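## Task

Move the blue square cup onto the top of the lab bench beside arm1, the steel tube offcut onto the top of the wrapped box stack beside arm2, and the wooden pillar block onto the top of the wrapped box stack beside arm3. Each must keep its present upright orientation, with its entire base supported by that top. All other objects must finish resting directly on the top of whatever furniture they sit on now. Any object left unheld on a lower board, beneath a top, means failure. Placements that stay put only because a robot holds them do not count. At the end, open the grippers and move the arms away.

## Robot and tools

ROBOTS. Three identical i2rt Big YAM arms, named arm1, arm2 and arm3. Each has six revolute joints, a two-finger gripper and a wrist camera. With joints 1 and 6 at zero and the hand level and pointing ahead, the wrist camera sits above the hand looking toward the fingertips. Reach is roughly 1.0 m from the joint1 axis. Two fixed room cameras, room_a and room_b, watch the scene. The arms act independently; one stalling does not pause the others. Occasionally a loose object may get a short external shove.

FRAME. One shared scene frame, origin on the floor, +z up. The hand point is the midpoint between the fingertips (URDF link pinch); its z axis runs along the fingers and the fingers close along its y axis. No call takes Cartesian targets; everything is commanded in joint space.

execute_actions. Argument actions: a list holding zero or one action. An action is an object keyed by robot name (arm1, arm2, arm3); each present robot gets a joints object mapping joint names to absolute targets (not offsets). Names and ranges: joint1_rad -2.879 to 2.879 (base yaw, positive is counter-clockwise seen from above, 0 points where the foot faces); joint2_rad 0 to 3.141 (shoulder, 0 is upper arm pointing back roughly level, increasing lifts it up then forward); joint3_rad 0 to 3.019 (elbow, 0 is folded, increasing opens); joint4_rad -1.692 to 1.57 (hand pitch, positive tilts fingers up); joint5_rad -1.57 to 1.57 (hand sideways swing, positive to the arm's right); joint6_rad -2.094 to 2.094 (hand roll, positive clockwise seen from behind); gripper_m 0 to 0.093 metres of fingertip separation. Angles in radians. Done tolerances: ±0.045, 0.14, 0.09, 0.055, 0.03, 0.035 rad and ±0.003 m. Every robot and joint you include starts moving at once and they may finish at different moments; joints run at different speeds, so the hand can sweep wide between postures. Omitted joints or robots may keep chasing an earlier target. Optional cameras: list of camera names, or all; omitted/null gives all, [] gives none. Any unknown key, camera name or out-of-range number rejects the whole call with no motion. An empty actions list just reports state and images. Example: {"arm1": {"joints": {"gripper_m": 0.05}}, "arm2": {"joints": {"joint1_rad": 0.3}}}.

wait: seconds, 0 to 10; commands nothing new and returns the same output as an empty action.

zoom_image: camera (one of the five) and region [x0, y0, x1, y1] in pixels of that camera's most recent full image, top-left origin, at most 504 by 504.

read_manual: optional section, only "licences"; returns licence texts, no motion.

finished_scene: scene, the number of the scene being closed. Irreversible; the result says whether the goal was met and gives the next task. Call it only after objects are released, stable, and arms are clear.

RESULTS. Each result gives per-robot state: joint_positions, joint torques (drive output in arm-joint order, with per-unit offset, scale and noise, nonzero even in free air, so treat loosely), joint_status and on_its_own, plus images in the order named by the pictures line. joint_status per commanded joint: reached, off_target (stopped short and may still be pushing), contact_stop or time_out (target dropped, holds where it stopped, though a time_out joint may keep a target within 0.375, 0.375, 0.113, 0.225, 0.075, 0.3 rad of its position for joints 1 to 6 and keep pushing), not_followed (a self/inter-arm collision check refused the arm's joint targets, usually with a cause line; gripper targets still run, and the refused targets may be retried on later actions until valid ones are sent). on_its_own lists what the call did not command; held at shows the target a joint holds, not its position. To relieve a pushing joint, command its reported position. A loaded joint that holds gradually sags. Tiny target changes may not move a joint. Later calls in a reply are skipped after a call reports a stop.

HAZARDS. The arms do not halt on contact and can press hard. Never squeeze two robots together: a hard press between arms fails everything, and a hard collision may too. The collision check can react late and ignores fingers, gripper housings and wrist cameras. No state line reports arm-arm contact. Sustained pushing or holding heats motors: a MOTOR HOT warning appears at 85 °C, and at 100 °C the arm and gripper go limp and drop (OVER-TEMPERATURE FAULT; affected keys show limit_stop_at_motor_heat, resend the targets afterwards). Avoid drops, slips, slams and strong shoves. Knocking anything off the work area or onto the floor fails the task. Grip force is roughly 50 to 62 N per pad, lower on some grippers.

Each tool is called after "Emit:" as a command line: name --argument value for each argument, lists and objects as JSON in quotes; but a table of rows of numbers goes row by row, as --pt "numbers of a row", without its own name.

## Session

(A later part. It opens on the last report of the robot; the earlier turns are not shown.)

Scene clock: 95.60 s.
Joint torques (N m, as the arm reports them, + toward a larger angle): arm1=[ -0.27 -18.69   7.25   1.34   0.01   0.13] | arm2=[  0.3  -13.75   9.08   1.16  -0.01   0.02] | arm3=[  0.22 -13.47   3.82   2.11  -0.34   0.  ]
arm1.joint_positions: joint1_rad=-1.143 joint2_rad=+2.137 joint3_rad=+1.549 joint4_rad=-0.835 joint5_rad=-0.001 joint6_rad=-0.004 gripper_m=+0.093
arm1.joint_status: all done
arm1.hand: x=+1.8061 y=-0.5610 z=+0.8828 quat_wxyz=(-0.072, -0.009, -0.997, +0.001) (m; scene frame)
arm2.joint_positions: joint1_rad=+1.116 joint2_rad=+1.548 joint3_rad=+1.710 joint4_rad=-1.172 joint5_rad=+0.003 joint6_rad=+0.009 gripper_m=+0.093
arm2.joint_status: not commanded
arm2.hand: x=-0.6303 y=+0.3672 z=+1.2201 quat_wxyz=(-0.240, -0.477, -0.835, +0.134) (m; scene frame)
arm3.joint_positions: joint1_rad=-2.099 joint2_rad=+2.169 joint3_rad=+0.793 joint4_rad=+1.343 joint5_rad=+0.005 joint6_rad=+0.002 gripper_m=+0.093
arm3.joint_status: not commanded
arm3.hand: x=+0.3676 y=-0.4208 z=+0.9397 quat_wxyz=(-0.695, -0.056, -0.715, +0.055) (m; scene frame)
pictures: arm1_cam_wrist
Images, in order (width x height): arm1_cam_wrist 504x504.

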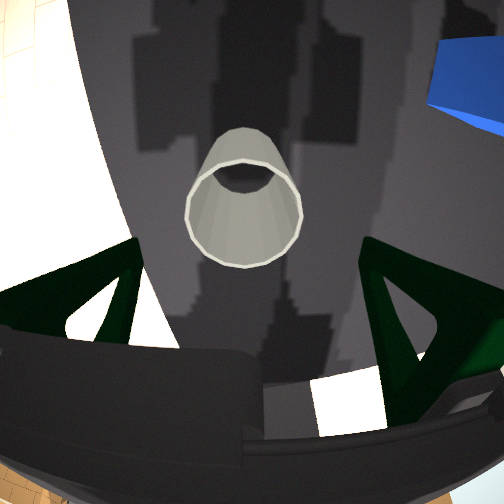

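Emit:
execute_actions --actions '[{"arm1":{"joints":{"joint1_rad":-1.13,"joint2_rad":2.235,"joint3_rad":1.61,"joint4_rad":-0.8}}}]' --cameras '["arm1_cam_wrist"]'

Scene clock: 99.30 s.
Joint torques (N m, as the arm reports them, + toward a larger angle): arm1=[ -0.4  -17.01   9.86   1.15   0.01   0.13] | arm2=[  0.22 -13.22   9.16   1.08   0.     0.03] | arm3=[  0.21 -13.49   3.81   2.11  -0.34   0.  ]
arm1.joint_positions: joint1_rad=-1.139 joint2_rad=+2.211 joint3_rad=+1.569 joint4_rad=-0.807 joint5_rad=-0.001 joint6_rad=-0.004 gripper_m=+0.093
arm1.joint_status: all done
arm1.hand: x=+1.8081 y=-0.5587 z=+0.8452 quat_wxyz=(-0.059, -0.007, -0.998, +0.001) (m; scene frame)
arm2.joint_positions: joint1_rad=+1.116 joint2_rad=+1.548 joint3_rad=+1.710 joint4_rad=-1.172 joint5_rad=+0.003 joint6_rad=+0.009 gripper_m=+0.093
arm2.joint_status: not commanded
arm2.hand: x=-0.6303 y=+0.3672 z=+1.2201 quat_wxyz=(-0.240, -0.477, -0.835, +0.134) (m; scene frame)
arm3.joint_positions: joint1_rad=-2.099 joint2_rad=+2.169 joint3_rad=+0.793 joint4_rad=+1.343 joint5_rad=+0.005 joint6_rad=+0.002 gripper_m=+0.093
arm3.joint_status: not commanded
arm3.hand: x=+0.3676 y=-0.4208 z=+0.9397 quat_wxyz=(-0.695, -0.056, -0.715, +0.055) (m; scene frame)
pictures: arm1_cam_wrist
Images, in order (width x height): arm1_cam_wrist 504x504.

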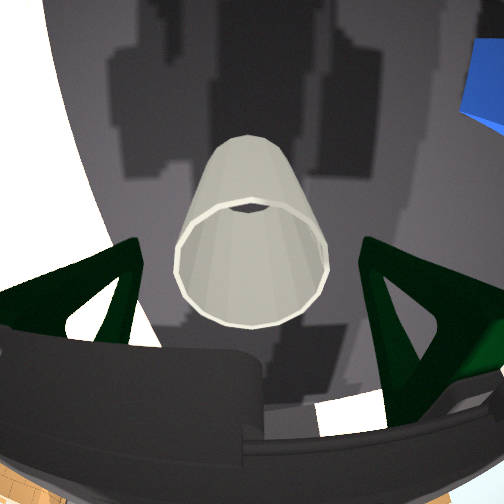

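Emit:
execute_actions --actions '[{"arm1":{"joints":{"joint2_rad":2.21,"gripper_m":0.025}}}]' --cameras '[]'

Emit:
execute_actions --actions '[{"arm1":{"joints":{"joint2_rad":2.09,"joint3_rad":1.82,"joint4_rad":-1.15}}}]' --cameras '[]'

Emit:
execute_actions --actions '[{"arm1":{"joints":{"joint1_rad":1.845}}}]' --cameras '["arm1_cam_wrist","arm3_cam_wrist"]'

Scene clock: 106.23 s.
Joint torques (N m, as the arm reports them, + toward a larger angle): arm1=[ -0.53 -18.85   9.85   1.17  -0.01   0.13] | arm2=[ -0.04 -13.78   9.18   1.18  -0.04   0.02] | arm3=[  0.2  -13.46   3.81   2.09  -0.34   0.  ]
arm1.joint_positions: joint1_rad=-1.139 joint2_rad=+2.211 joint3_rad=+1.569 joint4_rad=-0.806 joint5_rad=-0.001 joint6_rad=-0.004 gripper_m=+0.048
arm1.joint_status: gripper_m off_target (ended at +0.048, target +0.025); the others done
arm1.hand: x=+1.8082 y=-0.5587 z=+0.8452 quat_wxyz=(-0.060, -0.007, -0.998, +0.001) (m; scene frame)
arm2.joint_positions: joint1_rad=+1.116 joint2_rad=+1.548 joint3_rad=+1.710 joint4_rad=-1.172 joint5_rad=+0.003 joint6_rad=+0.009 gripper_m=+0.093
arm2.joint_status: not commanded
arm2.hand: x=-0.6303 y=+0.3672 z=+1.2201 quat_wxyz=(-0.240, -0.477, -0.835, +0.134) (m; scene frame)
arm3.joint_positions: joint1_rad=-2.099 joint2_rad=+2.169 joint3_rad=+0.793 joint4_rad=+1.343 joint5_rad=+0.005 joint6_rad=+0.002 gripper_m=+0.093
arm3.joint_status: not commanded
arm3.hand: x=+0.3676 y=-0.4208 z=+0.9397 quat_wxyz=(-0.695, -0.056, -0.715, +0.055) (m; scene frame)
pictures: none
No camera images: the call's "cameras" was empty. Leave "cameras" out to get every camera's image.

Scene clock: 107.67 s.
Joint torques (N m, as the arm reports them, + toward a larger angle): arm1=[ -0.6  -18.59  11.1    0.64  -0.02   0.13] | arm2=[  0.54 -13.67   9.2    1.15   0.     0.03] | arm3=[  0.16 -13.48   3.82   2.11  -0.34   0.  ]
arm1.joint_positions: joint1_rad=-1.139 joint2_rad=+2.085 joint3_rad=+1.780 joint4_rad=-1.145 joint5_rad=-0.001 joint6_rad=-0.004 gripper_m=+0.048
arm1.joint_status: all done
arm1.hand: x=+1.8313 y=-0.5589 z=+0.9921 quat_wxyz=(-0.059, -0.007, -0.998, +0.001) (m; scene frame)
arm2.joint_positions: joint1_rad=+1.116 joint2_rad=+1.548 joint3_rad=+1.710 joint4_rad=-1.172 joint5_rad=+0.003 joint6_rad=+0.009 gripper_m=+0.093
arm2.joint_status: not commanded
arm2.hand: x=-0.6303 y=+0.3672 z=+1.2201 quat_wxyz=(-0.240, -0.477, -0.835, +0.134) (m; scene frame)
arm3.joint_positions: joint1_rad=-2.099 joint2_rad=+2.169 joint3_rad=+0.793 joint4_rad=+1.343 joint5_rad=+0.005 joint6_rad=+0.002 gripper_m=+0.093
arm3.joint_status: not commanded
arm3.hand: x=+0.3676 y=-0.4208 z=+0.9397 quat_wxyz=(-0.695, -0.056, -0.715, +0.055) (m; scene frame)
pictures: none
No camera images: the call's "cameras" was empty. Leave "cameras" out to get every camera's image.

Scene clock: 110.47 s.
Joint torques (N m, as the arm reports them, + toward a larger angle): arm1=[ -1.21 -18.65  11.14   0.6    0.06   0.13] | arm2=[  0.46 -13.2    9.17   1.07  -0.01   0.03] | arm3=[  0.16 -13.51   3.83   2.11  -0.34   0.01]
arm1.joint_positions: joint1_rad=+1.847 joint2_rad=+2.085 joint3_rad=+1.780 joint4_rad=-1.144 joint5_rad=-0.003 joint6_rad=-0.004 gripper_m=+0.048
arm1.joint_status: all done
arm1.hand: x=+0.5187 y=-0.4325 z=+0.9960 quat_wxyz=(-0.003, +0.994, -0.085, -0.062) (m; scene frame)
arm2.joint_positions: joint1_rad=+1.116 joint2_rad=+1.548 joint3_rad=+1.710 joint4_rad=-1.172 joint5_rad=+0.003 joint6_rad=+0.009 gripper_m=+0.093
arm2.joint_status: not commanded
arm2.hand: x=-0.6303 y=+0.3672 z=+1.2201 quat_wxyz=(-0.240, -0.477, -0.835, +0.134) (m; scene frame)
arm3.joint_positions: joint1_rad=-2.099 joint2_rad=+2.169 joint3_rad=+0.793 joint4_rad=+1.343 joint5_rad=+0.005 joint6_rad=+0.002 gripper_m=+0.093
arm3.joint_status: not commanded
arm3.hand: x=+0.3676 y=-0.4208 z=+0.9397 quat_wxyz=(-0.695, -0.056, -0.715, +0.055) (m; scene frame)
pictures: arm1_cam_wrist, arm3_cam_wrist
Images, in order (width x height): arm1_cam_wrist 504x504, arm3_cam_wrist 504x504.

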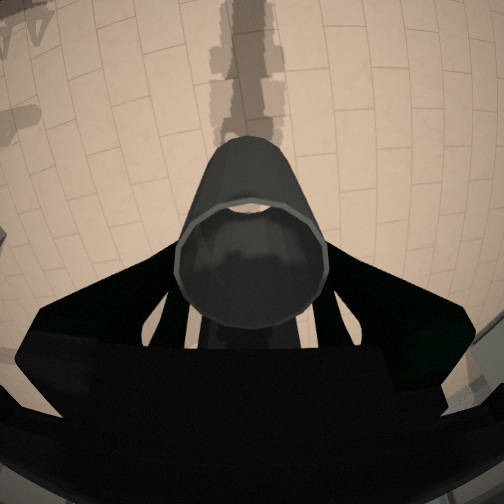

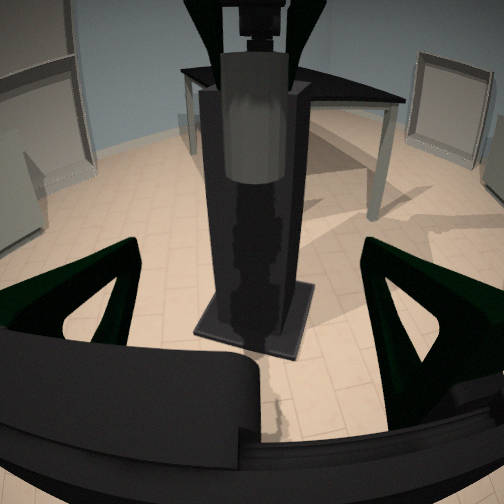

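Emit:
execute_actions --actions '[{"arm3":{"joints":{"joint2_rad":2.33,"joint3_rad":1.325,"joint4_rad":1.01}}}]' --cameras '["arm1_cam_wrist","arm3_cam_wrist"]'

Emit:
execute_actions --actions '[{"arm3":{"joints":{"gripper_m":0.025,"joint2_rad":2.315,"joint4_rad":1.035}}}]' --cameras '["arm1_cam_wrist","arm3_cam_wrist"]'

Scene clock: 115.87 s.
Joint torques (N m, as the arm reports them, + toward a larger angle): arm1=[ -1.19 -18.5   11.12   0.61   0.06   0.12] | arm2=[  0.37 -13.49   9.17   1.14  -0.03   0.04] | arm3=[  0.19 -17.75   7.48   1.27  -0.34   0.  ]
arm1.joint_positions: joint1_rad=+1.847 joint2_rad=+2.085 joint3_rad=+1.780 joint4_rad=-1.144 joint5_rad=-0.003 joint6_rad=-0.004 gripper_m=+0.048
arm1.joint_status: not commanded
arm1.hand: x=+0.5187 y=-0.4325 z=+0.9960 quat_wxyz=(-0.003, +0.994, -0.085, -0.062) (m; scene frame)
arm2.joint_positions: joint1_rad=+1.116 joint2_rad=+1.548 joint3_rad=+1.710 joint4_rad=-1.172 joint5_rad=+0.003 joint6_rad=+0.009 gripper_m=+0.093
arm2.joint_status: not commanded
arm2.hand: x=-0.6303 y=+0.3672 z=+1.2201 quat_wxyz=(-0.240, -0.477, -0.835, +0.134) (m; scene frame)
arm3.joint_positions: joint1_rad=-2.099 joint2_rad=+2.323 joint3_rad=+1.304 joint4_rad=+1.018 joint5_rad=+0.005 joint6_rad=+0.002 gripper_m=+0.093
arm3.joint_status: all done
arm3.hand: x=+0.5311 y=-0.4459 z=+0.9535 quat_wxyz=(-0.706, -0.055, -0.704, +0.056) (m; scene frame)
pictures: arm1_cam_wrist, arm3_cam_wrist
Images, in order (width x height): arm1_cam_wrist 504x504, arm3_cam_wrist 504x504.

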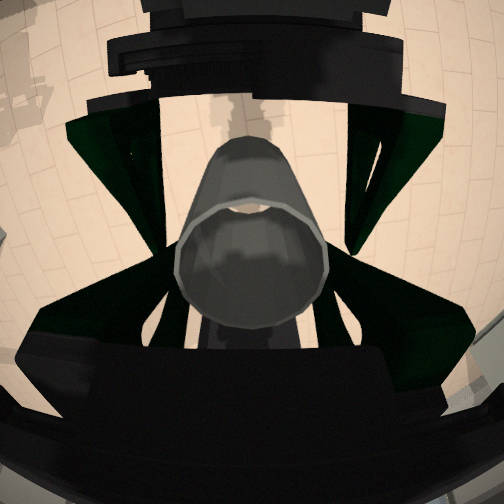

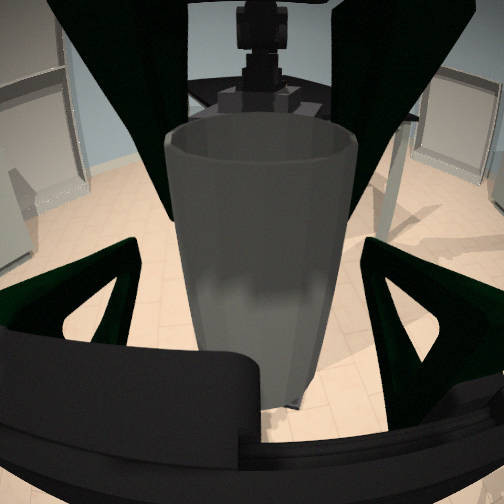

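Scene clock: 116.53 s.
Joint torques (N m, as the arm reports them, + toward a larger angle): arm1=[ -1.38 -18.79  11.1    0.62  -0.2    0.14] | arm2=[  0.16 -13.26   9.21   1.19  -0.02   0.04] | arm3=[  0.12 -18.95   7.51   2.08  -0.36   0.04]
arm1.joint_positions: joint1_rad=+1.846 joint2_rad=+2.085 joint3_rad=+1.780 joint4_rad=-1.144 joint5_rad=+0.004 joint6_rad=-0.005 gripper_m=+0.048
arm1.joint_status: not commanded
arm1.hand: x=+0.5190 y=-0.4308 z=+0.9960 quat_wxyz=(-0.007, +0.994, -0.085, -0.062) (m; scene frame)
arm2.joint_positions: joint1_rad=+1.116 joint2_rad=+1.548 joint3_rad=+1.710 joint4_rad=-1.172 joint5_rad=+0.003 joint6_rad=+0.009 gripper_m=+0.093
arm2.joint_status: not commanded
arm2.hand: x=-0.6303 y=+0.3672 z=+1.2201 quat_wxyz=(-0.240, -0.477, -0.835, +0.134) (m; scene frame)
arm3.joint_positions: joint1_rad=-2.100 joint2_rad=+2.323 joint3_rad=+1.304 joint4_rad=+1.019 joint5_rad=+0.005 joint6_rad=+0.000 gripper_m=+0.047
arm3.joint_status: gripper_m off_target (ended at +0.047, target +0.025); the others done
arm3.hand: x=+0.5310 y=-0.4465 z=+0.9536 quat_wxyz=(-0.706, -0.054, -0.704, +0.057) (m; scene frame)
pictures: arm1_cam_wrist, arm3_cam_wrist
Images, in order (width x height): arm1_cam_wrist 504x504, arm3_cam_wrist 504x504.

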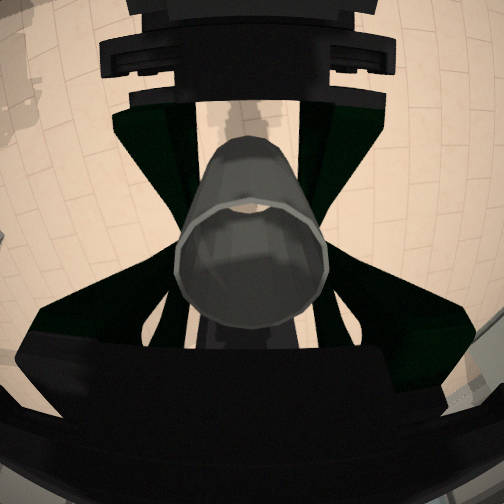

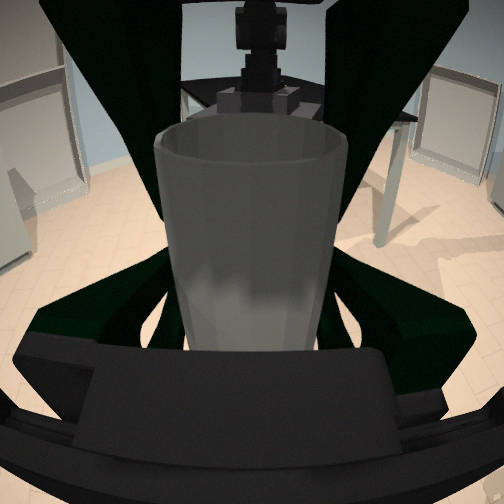

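Emit:
execute_actions --actions '[{"arm1":{"joints":{"gripper_m":0.093}}}]' --cameras '[]'

Emit:
execute_actions --actions '[{"arm1":{"joints":{"joint2_rad":1.7}}}]' --cameras '[]'

Emit:
execute_actions --actions '[{"arm3":{"joints":{"joint1_rad":0.121}},"arm1":{"joints":{"joint2_rad":0.8,"joint3_rad":1.0}},"arm2":{"joints":{"joint2_rad":1.73,"joint4_rad":-1.33}}}]' --cameras '["arm2_cam_wrist"]'

Scene clock: 121.07 s.
Joint torques (N m, as the arm reports them, + toward a larger angle): arm1=[ -1.04 -18.33  11.04   0.61  -0.2    0.14] | arm2=[ -0.25 -13.57   9.13   1.12  -0.03   0.  ] | arm3=[  0.28 -19.     7.51   2.04  -0.34   0.04]
arm1.joint_positions: joint1_rad=+1.846 joint2_rad=+2.085 joint3_rad=+1.780 joint4_rad=-1.144 joint5_rad=+0.004 joint6_rad=-0.005 gripper_m=+0.093
arm1.joint_status: all done
arm1.hand: x=+0.5190 y=-0.4308 z=+0.9960 quat_wxyz=(-0.006, +0.994, -0.085, -0.062) (m; scene frame)
arm2.joint_positions: joint1_rad=+1.116 joint2_rad=+1.548 joint3_rad=+1.710 joint4_rad=-1.172 joint5_rad=+0.003 joint6_rad=+0.009 gripper_m=+0.093
arm2.joint_status: not commanded
arm2.hand: x=-0.6303 y=+0.3672 z=+1.2201 quat_wxyz=(-0.240, -0.477, -0.835, +0.134) (m; scene frame)
arm3.joint_positions: joint1_rad=-2.100 joint2_rad=+2.323 joint3_rad=+1.304 joint4_rad=+1.019 joint5_rad=+0.005 joint6_rad=+0.000 gripper_m=+0.047
arm3.joint_status: not commanded
arm3.hand: x=+0.5310 y=-0.4464 z=+0.9536 quat_wxyz=(-0.706, -0.054, -0.704, +0.057) (m; scene frame)
pictures: none
No camera images: the call's "cameras" was empty. Leave "cameras" out to get every camera's image.

Scene clock: 122.53 s.
Joint torques (N m, as the arm reports them, + toward a larger angle): arm1=[ -1.15 -13.86  10.39   1.5   -0.2    0.14] | arm2=[  0.31 -13.45   9.3    1.14  -0.03   0.02] | arm3=[  0.26 -18.89   7.52   2.09  -0.34   0.04]
arm1.joint_positions: joint1_rad=+1.846 joint2_rad=+1.679 joint3_rad=+1.806 joint4_rad=-1.146 joint5_rad=+0.004 joint6_rad=-0.005 gripper_m=+0.093
arm1.joint_status: all done
arm1.hand: x=+0.5428 y=-0.4344 z=+1.2664 quat_wxyz=(-0.025, +0.958, -0.082, -0.273) (m; scene frame)
arm2.joint_positions: joint1_rad=+1.116 joint2_rad=+1.548 joint3_rad=+1.710 joint4_rad=-1.172 joint5_rad=+0.003 joint6_rad=+0.009 gripper_m=+0.093
arm2.joint_status: not commanded
arm2.hand: x=-0.6303 y=+0.3672 z=+1.2201 quat_wxyz=(-0.240, -0.477, -0.835, +0.134) (m; scene frame)
arm3.joint_positions: joint1_rad=-2.100 joint2_rad=+2.323 joint3_rad=+1.304 joint4_rad=+1.019 joint5_rad=+0.005 joint6_rad=+0.000 gripper_m=+0.047
arm3.joint_status: not commanded
arm3.hand: x=+0.5310 y=-0.4464 z=+0.9536 quat_wxyz=(-0.706, -0.054, -0.704, +0.057) (m; scene frame)
pictures: none
No camera images: the call's "cameras" was empty. Leave "cameras" out to get every camera's image.

Scene clock: 124.97 s.
Joint torques (N m, as the arm reports them, + toward a larger angle): arm1=[-1.22 -3.45  8.78  1.8  -0.2   0.14] | arm2=[  0.37 -17.51   9.57   0.35  -0.01   0.01] | arm3=[ -0.14 -19.1    7.     2.08  -0.09   0.04]
arm1.joint_positions: joint1_rad=+1.846 joint2_rad=+0.804 joint3_rad=+1.008 joint4_rad=-1.148 joint5_rad=+0.004 joint6_rad=-0.005 gripper_m=+0.093
arm1.joint_status: all done
arm1.hand: x=+0.8500 y=-0.4886 z=+1.2560 quat_wxyz=(-0.029, +0.947, -0.082, -0.308) (m; scene frame)
arm2.joint_positions: joint1_rad=+1.116 joint2_rad=+1.750 joint3_rad=+1.699 joint4_rad=-1.321 joint5_rad=+0.003 joint6_rad=+0.009 gripper_m=+0.093
arm2.joint_status: all done
arm2.hand: x=-0.6315 y=+0.3702 z=+1.0868 quat_wxyz=(-0.086, -0.494, -0.864, +0.047) (m; scene frame)
arm3.joint_positions: joint1_rad=+0.121 joint2_rad=+2.323 joint3_rad=+1.311 joint4_rad=+1.019 joint5_rad=-0.002 joint6_rad=+0.000 gripper_m=+0.047
arm3.joint_status: all done
arm3.hand: x=-0.6074 y=+0.3577 z=+0.9498 quat_wxyz=(-0.362, +0.608, -0.360, -0.608) (m; scene frame)
pictures: arm2_cam_wrist
Images, in order (width x height): arm2_cam_wrist 504x504.

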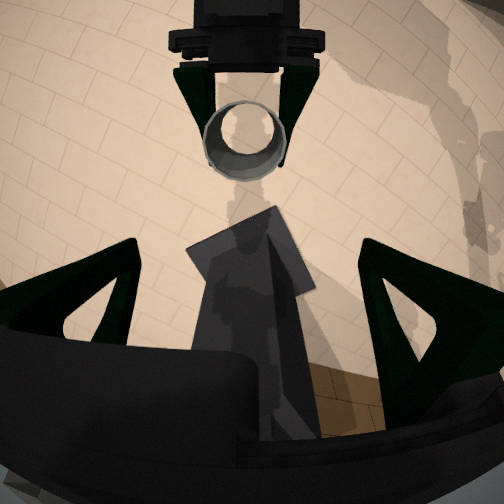

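Emit:
execute_actions --actions '[{"arm2":{"joints":{"joint2_rad":1.91,"joint3_rad":1.735,"joint4_rad":-1.2}}}]' --cameras '["arm2_cam_wrist","arm3_cam_wrist"]'

Scene clock: 129.83 s.
Joint torques (N m, as the arm reports them, + toward a larger angle): arm1=[-1.24 -3.24  8.76  1.78 -0.2   0.14] | arm2=[  0.29 -19.29   9.86   1.4   -0.02   0.01] | arm3=[ -0.12 -18.97   6.99   2.08  -0.09   0.04]
arm1.joint_positions: joint1_rad=+1.846 joint2_rad=+0.804 joint3_rad=+1.008 joint4_rad=-1.148 joint5_rad=+0.004 joint6_rad=-0.005 gripper_m=+0.093
arm1.joint_status: not commanded
arm1.hand: x=+0.8500 y=-0.4886 z=+1.2560 quat_wxyz=(-0.029, +0.947, -0.082, -0.308) (m; scene frame)
arm2.joint_positions: joint1_rad=+1.116 joint2_rad=+1.928 joint3_rad=+1.709 joint4_rad=-1.213 joint5_rad=+0.003 joint6_rad=+0.009 gripper_m=+0.093
arm2.joint_status: all done
arm2.hand: x=-0.6115 y=+0.3379 z=+0.9909 quat_wxyz=(-0.059, -0.495, -0.866, +0.032) (m; scene frame)
arm3.joint_positions: joint1_rad=+0.121 joint2_rad=+2.323 joint3_rad=+1.311 joint4_rad=+1.019 joint5_rad=-0.002 joint6_rad=+0.000 gripper_m=+0.047
arm3.joint_status: not commanded
arm3.hand: x=-0.6074 y=+0.3577 z=+0.9498 quat_wxyz=(-0.362, +0.608, -0.360, -0.608) (m; scene frame)
pictures: arm2_cam_wrist, arm3_cam_wrist
Images, in order (width x height): arm2_cam_wrist 504x504, arm3_cam_wrist 504x504.

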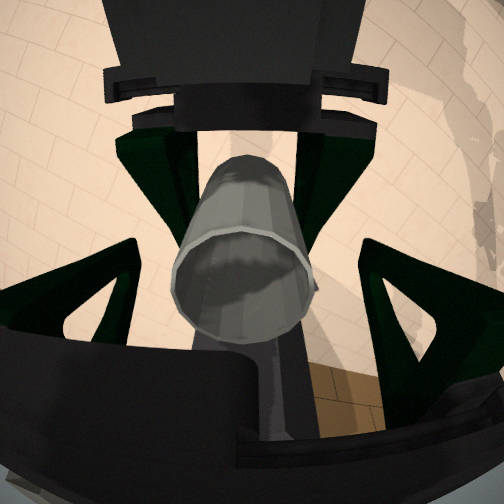

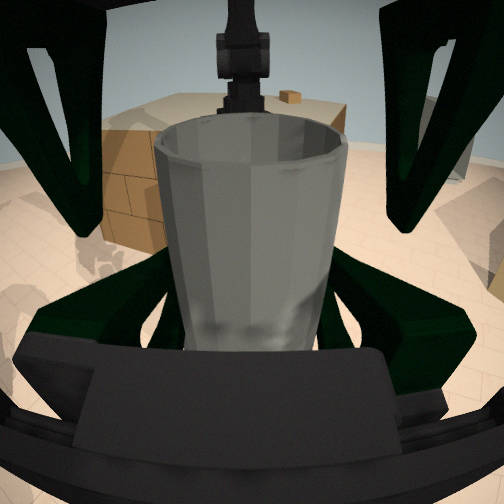

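Back ~1.2 cm.

Emit:
execute_actions --actions '[{"arm2":{"joints":{"joint1_rad":1.135,"joint3_rad":1.7,"joint4_rad":-1.256}}}]' --cameras '["arm2_cam_wrist","arm3_cam_wrist"]'

Scene clock: 133.27 s.
Joint torques (N m, as the arm reports them, + toward a larger angle): arm1=[-1.13 -3.32  8.76  1.79 -0.2   0.13] | arm2=[  2.   -19.31   8.03   0.1   -0.02   0.02] | arm3=[ -0.08 -18.98   6.99   2.08  -0.09   0.04]
arm1.joint_positions: joint1_rad=+1.846 joint2_rad=+0.804 joint3_rad=+1.008 joint4_rad=-1.148 joint5_rad=+0.004 joint6_rad=-0.005 gripper_m=+0.093
arm1.joint_status: not commanded
arm1.hand: x=+0.8500 y=-0.4886 z=+1.2560 quat_wxyz=(-0.029, +0.947, -0.082, -0.308) (m; scene frame)
arm2.joint_positions: joint1_rad=+1.121 joint2_rad=+1.928 joint3_rad=+1.695 joint4_rad=-1.245 joint5_rad=+0.003 joint6_rad=+0.009 gripper_m=+0.093
arm2.joint_status: all done
arm2.hand: x=-0.6151 y=+0.3502 z=+0.9846 quat_wxyz=(-0.039, -0.493, -0.869, +0.021) (m; scene frame)
arm3.joint_positions: joint1_rad=+0.121 joint2_rad=+2.323 joint3_rad=+1.311 joint4_rad=+1.019 joint5_rad=-0.002 joint6_rad=+0.000 gripper_m=+0.047
arm3.joint_status: not commanded
arm3.hand: x=-0.6074 y=+0.3577 z=+0.9498 quat_wxyz=(-0.362, +0.608, -0.360, -0.608) (m; scene frame)
pictures: arm2_cam_wrist, arm3_cam_wrist
Images, in order (width x height): arm2_cam_wrist 504x504, arm3_cam_wrist 504x504.

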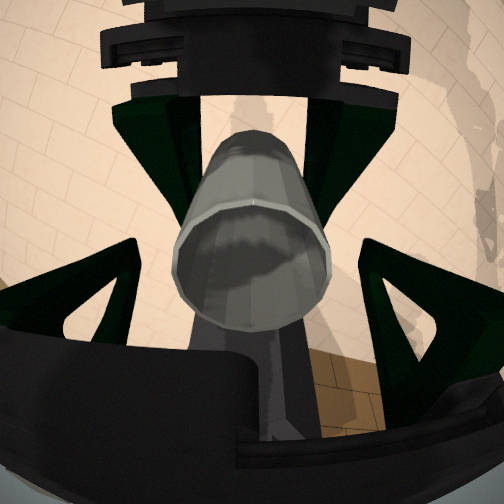

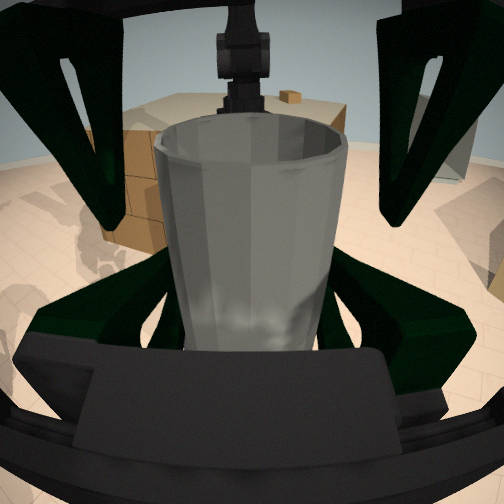

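Emit:
execute_actions --actions '[{"arm2":{"joints":{"gripper_m":0.025,"joint1_rad":1.121}}}]' --cameras '["arm2_cam_wrist"]'

Scene clock: 138.10 s.
Joint torques (N m, as the arm reports them, + toward a larger angle): arm1=[-1.2  -3.34  8.77  1.79 -0.2   0.14] | arm2=[  1.29 -18.97   8.     0.18  -0.02   0.05] | arm3=[ -0.08 -18.99   6.98   2.09  -0.16   0.04]
arm1.joint_positions: joint1_rad=+1.846 joint2_rad=+0.804 joint3_rad=+1.008 joint4_rad=-1.148 joint5_rad=+0.004 joint6_rad=-0.005 gripper_m=+0.093
arm1.joint_status: not commanded
arm1.hand: x=+0.8500 y=-0.4886 z=+1.2560 quat_wxyz=(-0.029, +0.947, -0.082, -0.308) (m; scene frame)
arm2.joint_positions: joint1_rad=+1.121 joint2_rad=+1.928 joint3_rad=+1.695 joint4_rad=-1.245 joint5_rad=+0.003 joint6_rad=+0.009 gripper_m=+0.047
arm2.joint_status: gripper_m off_target (ended at +0.047, target +0.025); the others done
arm2.hand: x=-0.6152 y=+0.3502 z=+0.9846 quat_wxyz=(-0.039, -0.493, -0.869, +0.021) (m; scene frame)
arm3.joint_positions: joint1_rad=+0.121 joint2_rad=+2.323 joint3_rad=+1.311 joint4_rad=+1.019 joint5_rad=+0.000 joint6_rad=+0.000 gripper_m=+0.047
arm3.joint_status: not commanded
arm3.hand: x=-0.6071 y=+0.3578 z=+0.9498 quat_wxyz=(-0.362, +0.607, -0.361, -0.608) (m; scene frame)
pictures: arm2_cam_wrist
Images, in order (width x height): arm2_cam_wrist 504x504.

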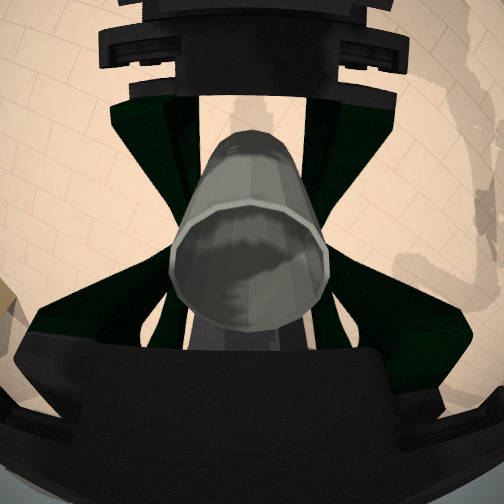

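Emit:
execute_actions --actions '[{"arm3":{"joints":{"gripper_m":0.093}}}]' --cameras '[]'

Emit:
execute_actions --actions '[{"arm3":{"joints":{"joint2_rad":2.17,"joint3_rad":0.8,"joint4_rad":1.36}}}]' --cameras '[]'

Emit:
execute_actions --actions '[{"arm2":{"joints":{"joint1_rad":-2.2}}}]' --cameras '[]'

Emit:
execute_actions --actions '[{"arm2":{"joints":{"joint2_rad":2.155,"joint3_rad":1.55,"joint4_rad":-0.81}},"arm3":{"joints":{"joint2_rad":0.8,"joint4_rad":-0.8}}}]' --cameras '["arm2_cam_wrist","room_a"]'

Scene clock: 145.30 s.
Joint torques (N m, as the arm reports them, + toward a larger angle): arm1=[-1.13 -3.4   8.77  1.81 -0.2   0.14] | arm2=[  1.6  -18.66   8.27   0.14   0.     0.03] | arm3=[ -0.51 -19.26   7.08   2.09  -0.16   0.03]
arm1.joint_positions: joint1_rad=+1.846 joint2_rad=+0.804 joint3_rad=+1.008 joint4_rad=-1.148 joint5_rad=+0.004 joint6_rad=-0.005 gripper_m=+0.093
arm1.joint_status: not commanded
arm1.hand: x=+0.8500 y=-0.4886 z=+1.2560 quat_wxyz=(-0.029, +0.947, -0.082, -0.308) (m; scene frame)
arm2.joint_positions: joint1_rad=+1.121 joint2_rad=+1.928 joint3_rad=+1.690 joint4_rad=-1.246 joint5_rad=+0.003 joint6_rad=+0.009 gripper_m=+0.047
arm2.joint_status: not commanded
arm2.hand: x=-0.6160 y=+0.3519 z=+0.9826 quat_wxyz=(-0.037, -0.493, -0.869, +0.019) (m; scene frame)
arm3.joint_positions: joint1_rad=+0.121 joint2_rad=+2.322 joint3_rad=+1.311 joint4_rad=+1.019 joint5_rad=+0.000 joint6_rad=+0.000 gripper_m=+0.093
arm3.joint_status: all done
arm3.hand: x=-0.6072 y=+0.3578 z=+0.9501 quat_wxyz=(-0.362, +0.607, -0.361, -0.608) (m; scene frame)
pictures: none
No camera images: the call's "cameras" was empty. Leave "cameras" out to get every camera's image.

Scene clock: 146.57 s.
Joint torques (N m, as the arm reports them, + toward a larger angle): arm1=[-1.26 -3.43  8.75  1.78 -0.2   0.14] | arm2=[  1.26 -19.19   8.29   0.16  -0.01   0.04] | arm3=[ -0.06 -13.86   3.67   2.19  -0.16   0.03]
arm1.joint_positions: joint1_rad=+1.846 joint2_rad=+0.804 joint3_rad=+1.008 joint4_rad=-1.148 joint5_rad=+0.004 joint6_rad=-0.005 gripper_m=+0.093
arm1.joint_status: not commanded
arm1.hand: x=+0.8500 y=-0.4886 z=+1.2560 quat_wxyz=(-0.029, +0.947, -0.082, -0.308) (m; scene frame)
arm2.joint_positions: joint1_rad=+1.121 joint2_rad=+1.928 joint3_rad=+1.690 joint4_rad=-1.246 joint5_rad=+0.003 joint6_rad=+0.009 gripper_m=+0.047
arm2.joint_status: not commanded
arm2.hand: x=-0.6160 y=+0.3519 z=+0.9826 quat_wxyz=(-0.037, -0.493, -0.869, +0.019) (m; scene frame)
arm3.joint_positions: joint1_rad=+0.121 joint2_rad=+2.172 joint3_rad=+0.792 joint4_rad=+1.342 joint5_rad=+0.000 joint6_rad=+0.000 gripper_m=+0.093
arm3.joint_status: all done
arm3.hand: x=-0.5268 y=+0.2098 z=+0.9321 quat_wxyz=(-0.354, +0.621, -0.369, -0.594) (m; scene frame)
pictures: none
No camera images: the call's "cameras" was empty. Leave "cameras" out to get every camera's image.

Scene clock: 149.33 s.
Joint torques (N m, as the arm reports them, + toward a larger angle): arm1=[-1.2  -3.34  8.75  1.79 -0.2   0.13] | arm2=[  1.77 -18.95   8.33   0.21   0.01   0.06] | arm3=[ -0.1  -13.69   3.76   2.16  -0.16   0.03]
arm1.joint_positions: joint1_rad=+1.846 joint2_rad=+0.804 joint3_rad=+1.008 joint4_rad=-1.148 joint5_rad=+0.004 joint6_rad=-0.005 gripper_m=+0.093
arm1.joint_status: not commanded
arm1.hand: x=+0.8500 y=-0.4886 z=+1.2560 quat_wxyz=(-0.029, +0.947, -0.082, -0.308) (m; scene frame)
arm2.joint_positions: joint1_rad=-2.212 joint2_rad=+1.928 joint3_rad=+1.690 joint4_rad=-1.246 joint5_rad=+0.003 joint6_rad=+0.009 gripper_m=+0.047
arm2.joint_status: all done
arm2.hand: x=-1.1452 y=+1.4456 z=+0.9874 quat_wxyz=(+0.028, -0.818, +0.574, +0.036) (m; scene frame)
arm3.joint_positions: joint1_rad=+0.121 joint2_rad=+2.172 joint3_rad=+0.792 joint4_rad=+1.342 joint5_rad=+0.000 joint6_rad=+0.000 gripper_m=+0.093
arm3.joint_status: not commanded
arm3.hand: x=-0.5268 y=+0.2098 z=+0.9321 quat_wxyz=(-0.354, +0.621, -0.369, -0.594) (m; scene frame)
pictures: none
No camera images: the call's "cameras" was empty. Leave "cameras" out to get every camera's image.

Scene clock: 151.40 s.
Joint torques (N m, as the arm reports them, + toward a larger angle): arm1=[-1.2  -3.44  8.74  1.77 -0.19  0.14] | arm2=[  1.69 -21.53   8.87   1.25  -0.01   0.03] | arm3=[-0.11 -1.75 10.19  0.91 -0.16  0.04]
arm1.joint_positions: joint1_rad=+1.846 joint2_rad=+0.804 joint3_rad=+1.008 joint4_rad=-1.148 joint5_rad=+0.004 joint6_rad=-0.005 gripper_m=+0.093
arm1.joint_status: not commanded
arm1.hand: x=+0.8500 y=-0.4886 z=+1.2560 quat_wxyz=(-0.029, +0.947, -0.082, -0.308) (m; scene frame)
arm2.joint_positions: joint1_rad=-2.212 joint2_rad=+2.188 joint3_rad=+1.517 joint4_rad=-0.824 joint5_rad=+0.003 joint6_rad=+0.009 gripper_m=+0.047
arm2.joint_status: all done
arm2.hand: x=-1.1461 y=+1.4502 z=+0.7782 quat_wxyz=(+0.025, -0.818, +0.574, +0.031) (m; scene frame)
arm3.joint_positions: joint1_rad=+0.121 joint2_rad=+0.798 joint3_rad=+0.792 joint4_rad=-0.790 joint5_rad=+0.000 joint6_rad=+0.000 gripper_m=+0.093
arm3.joint_status: all done
arm3.hand: x=-0.4082 y=-0.0094 z=+1.1847 quat_wxyz=(-0.193, +0.797, -0.474, -0.322) (m; scene frame)
pictures: arm2_cam_wrist, room_a
Images, in order (width x height): arm2_cam_wrist 504x504, room_a 504x504.

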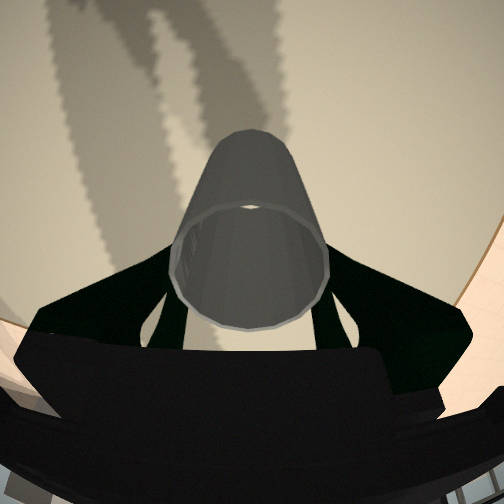

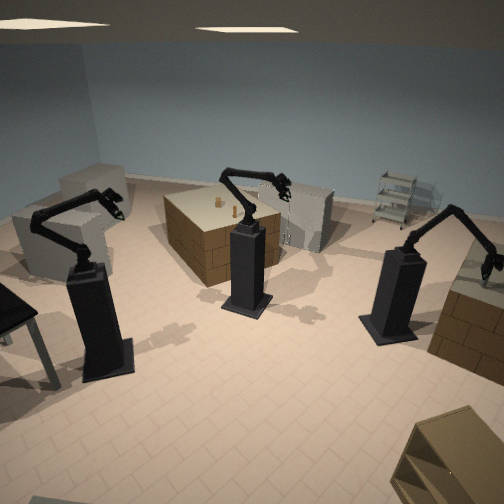

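Emit:
execute_actions --actions '[{"arm2":{"joints":{"joint2_rad":2.225,"joint4_rad":-0.77}}}]' --cameras '["arm2_cam_wrist"]'

Scene clock: 153.93 s.
Joint torques (N m, as the arm reports them, + toward a larger angle): arm1=[-1.15 -3.38  8.76  1.78 -0.2   0.14] | arm2=[  2.27 -18.15   8.53   1.18   0.     0.02] | arm3=[-0.04 -1.75 10.18  0.93 -0.16  0.04]
arm1.joint_positions: joint1_rad=+1.846 joint2_rad=+0.804 joint3_rad=+1.008 joint4_rad=-1.148 joint5_rad=+0.004 joint6_rad=-0.005 gripper_m=+0.093
arm1.joint_status: not commanded
arm1.hand: x=+0.8500 y=-0.4886 z=+1.2560 quat_wxyz=(-0.029, +0.947, -0.082, -0.308) (m; scene frame)
arm2.joint_positions: joint1_rad=-2.212 joint2_rad=+2.220 joint3_rad=+1.518 joint4_rad=-0.782 joint5_rad=+0.003 joint6_rad=+0.009 gripper_m=+0.047
arm2.joint_status: all done
arm2.hand: x=-1.1474 y=+1.4537 z=+0.7603 quat_wxyz=(+0.028, -0.818, +0.574, +0.036) (m; scene frame)
arm3.joint_positions: joint1_rad=+0.121 joint2_rad=+0.798 joint3_rad=+0.792 joint4_rad=-0.790 joint5_rad=+0.000 joint6_rad=+0.000 gripper_m=+0.093
arm3.joint_status: not commanded
arm3.hand: x=-0.4082 y=-0.0094 z=+1.1847 quat_wxyz=(-0.193, +0.797, -0.474, -0.322) (m; scene frame)
pictures: arm2_cam_wrist
Images, in order (width x height): arm2_cam_wrist 504x504.

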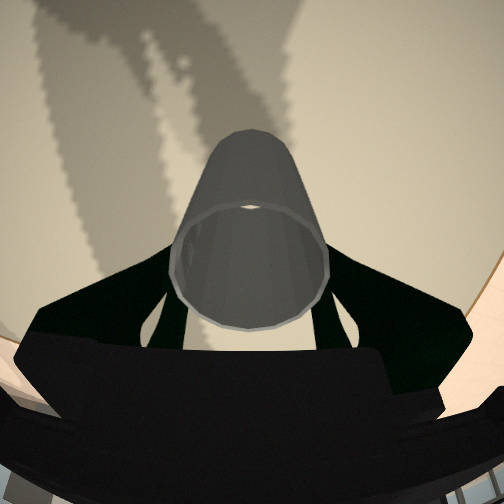

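Emit:
execute_actions --actions '[{"arm2":{"joints":{"gripper_m":0.093}}}]' --cameras '["arm2_cam_wrist"]'

Emit:
execute_actions --actions '[{"arm2":{"joints":{"joint2_rad":1.85,"joint4_rad":-1.0}}}]' --cameras '["arm2_cam_wrist","room_b"]'

Scene clock: 157.77 s.
Joint torques (N m, as the arm reports them, + toward a larger angle): arm1=[-1.25 -3.39  8.76  1.78 -0.2   0.13] | arm2=[  1.49 -18.73   8.54   1.18  -0.02   0.04] | arm3=[-0.06 -1.74 10.18  0.92 -0.16  0.03]
arm1.joint_positions: joint1_rad=+1.846 joint2_rad=+0.804 joint3_rad=+1.008 joint4_rad=-1.148 joint5_rad=+0.004 joint6_rad=-0.005 gripper_m=+0.093
arm1.joint_status: not commanded
arm1.hand: x=+0.8500 y=-0.4886 z=+1.2560 quat_wxyz=(-0.029, +0.947, -0.082, -0.308) (m; scene frame)
arm2.joint_positions: joint1_rad=-2.212 joint2_rad=+2.220 joint3_rad=+1.518 joint4_rad=-0.782 joint5_rad=+0.003 joint6_rad=+0.009 gripper_m=+0.093
arm2.joint_status: all done
arm2.hand: x=-1.1474 y=+1.4537 z=+0.7603 quat_wxyz=(+0.028, -0.818, +0.574, +0.036) (m; scene frame)
arm3.joint_positions: joint1_rad=+0.121 joint2_rad=+0.798 joint3_rad=+0.792 joint4_rad=-0.790 joint5_rad=+0.000 joint6_rad=+0.000 gripper_m=+0.093
arm3.joint_status: not commanded
arm3.hand: x=-0.4082 y=-0.0094 z=+1.1847 quat_wxyz=(-0.193, +0.797, -0.474, -0.322) (m; scene frame)
pictures: arm2_cam_wrist
Images, in order (width x height): arm2_cam_wrist 504x504.

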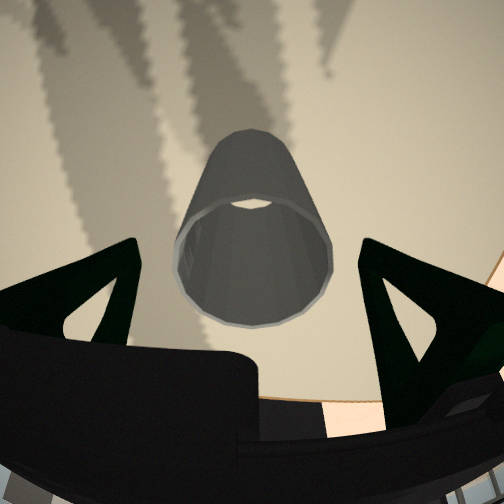

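Scene clock: 159.17 s.
Joint torques (N m, as the arm reports them, + toward a larger angle): arm1=[-1.15 -3.37  8.76  1.78 -0.2   0.14] | arm2=[  1.94 -15.83   8.53   0.51  -0.01   0.  ] | arm3=[-0.05 -1.76 10.18  0.93 -0.16  0.04]
arm1.joint_positions: joint1_rad=+1.846 joint2_rad=+0.804 joint3_rad=+1.008 joint4_rad=-1.148 joint5_rad=+0.004 joint6_rad=-0.005 gripper_m=+0.093
arm1.joint_status: not commanded
arm1.hand: x=+0.8500 y=-0.4886 z=+1.2560 quat_wxyz=(-0.029, +0.947, -0.082, -0.308) (m; scene frame)
arm2.joint_positions: joint1_rad=-2.212 joint2_rad=+1.840 joint3_rad=+1.540 joint4_rad=-0.989 joint5_rad=+0.003 joint6_rad=+0.009 gripper_m=+0.093
arm2.joint_status: all done
arm2.hand: x=-1.1490 y=+1.4559 z=+0.9893 quat_wxyz=(+0.083, -0.810, +0.568, +0.116) (m; scene frame)
arm3.joint_positions: joint1_rad=+0.121 joint2_rad=+0.798 joint3_rad=+0.792 joint4_rad=-0.790 joint5_rad=+0.000 joint6_rad=+0.000 gripper_m=+0.093
arm3.joint_status: not commanded
arm3.hand: x=-0.4082 y=-0.0094 z=+1.1847 quat_wxyz=(-0.193, +0.797, -0.474, -0.322) (m; scene frame)
pictures: arm2_cam_wrist, room_b
Images, in order (width x height): arm2_cam_wrist 504x504, room_b 504x504.

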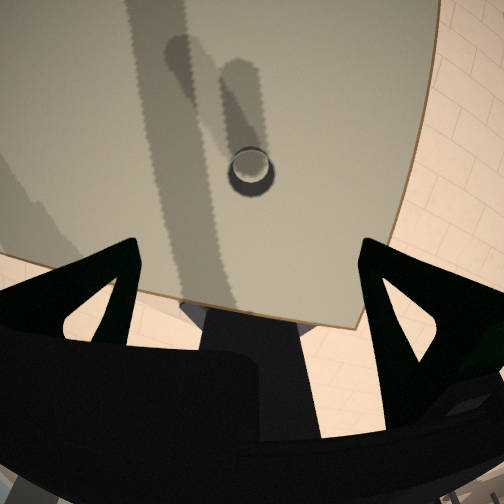

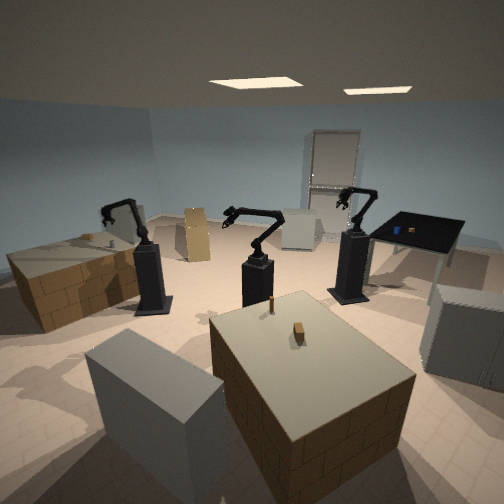

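Emit:
finished_scene --scene 2

The scene is finished: the task was done.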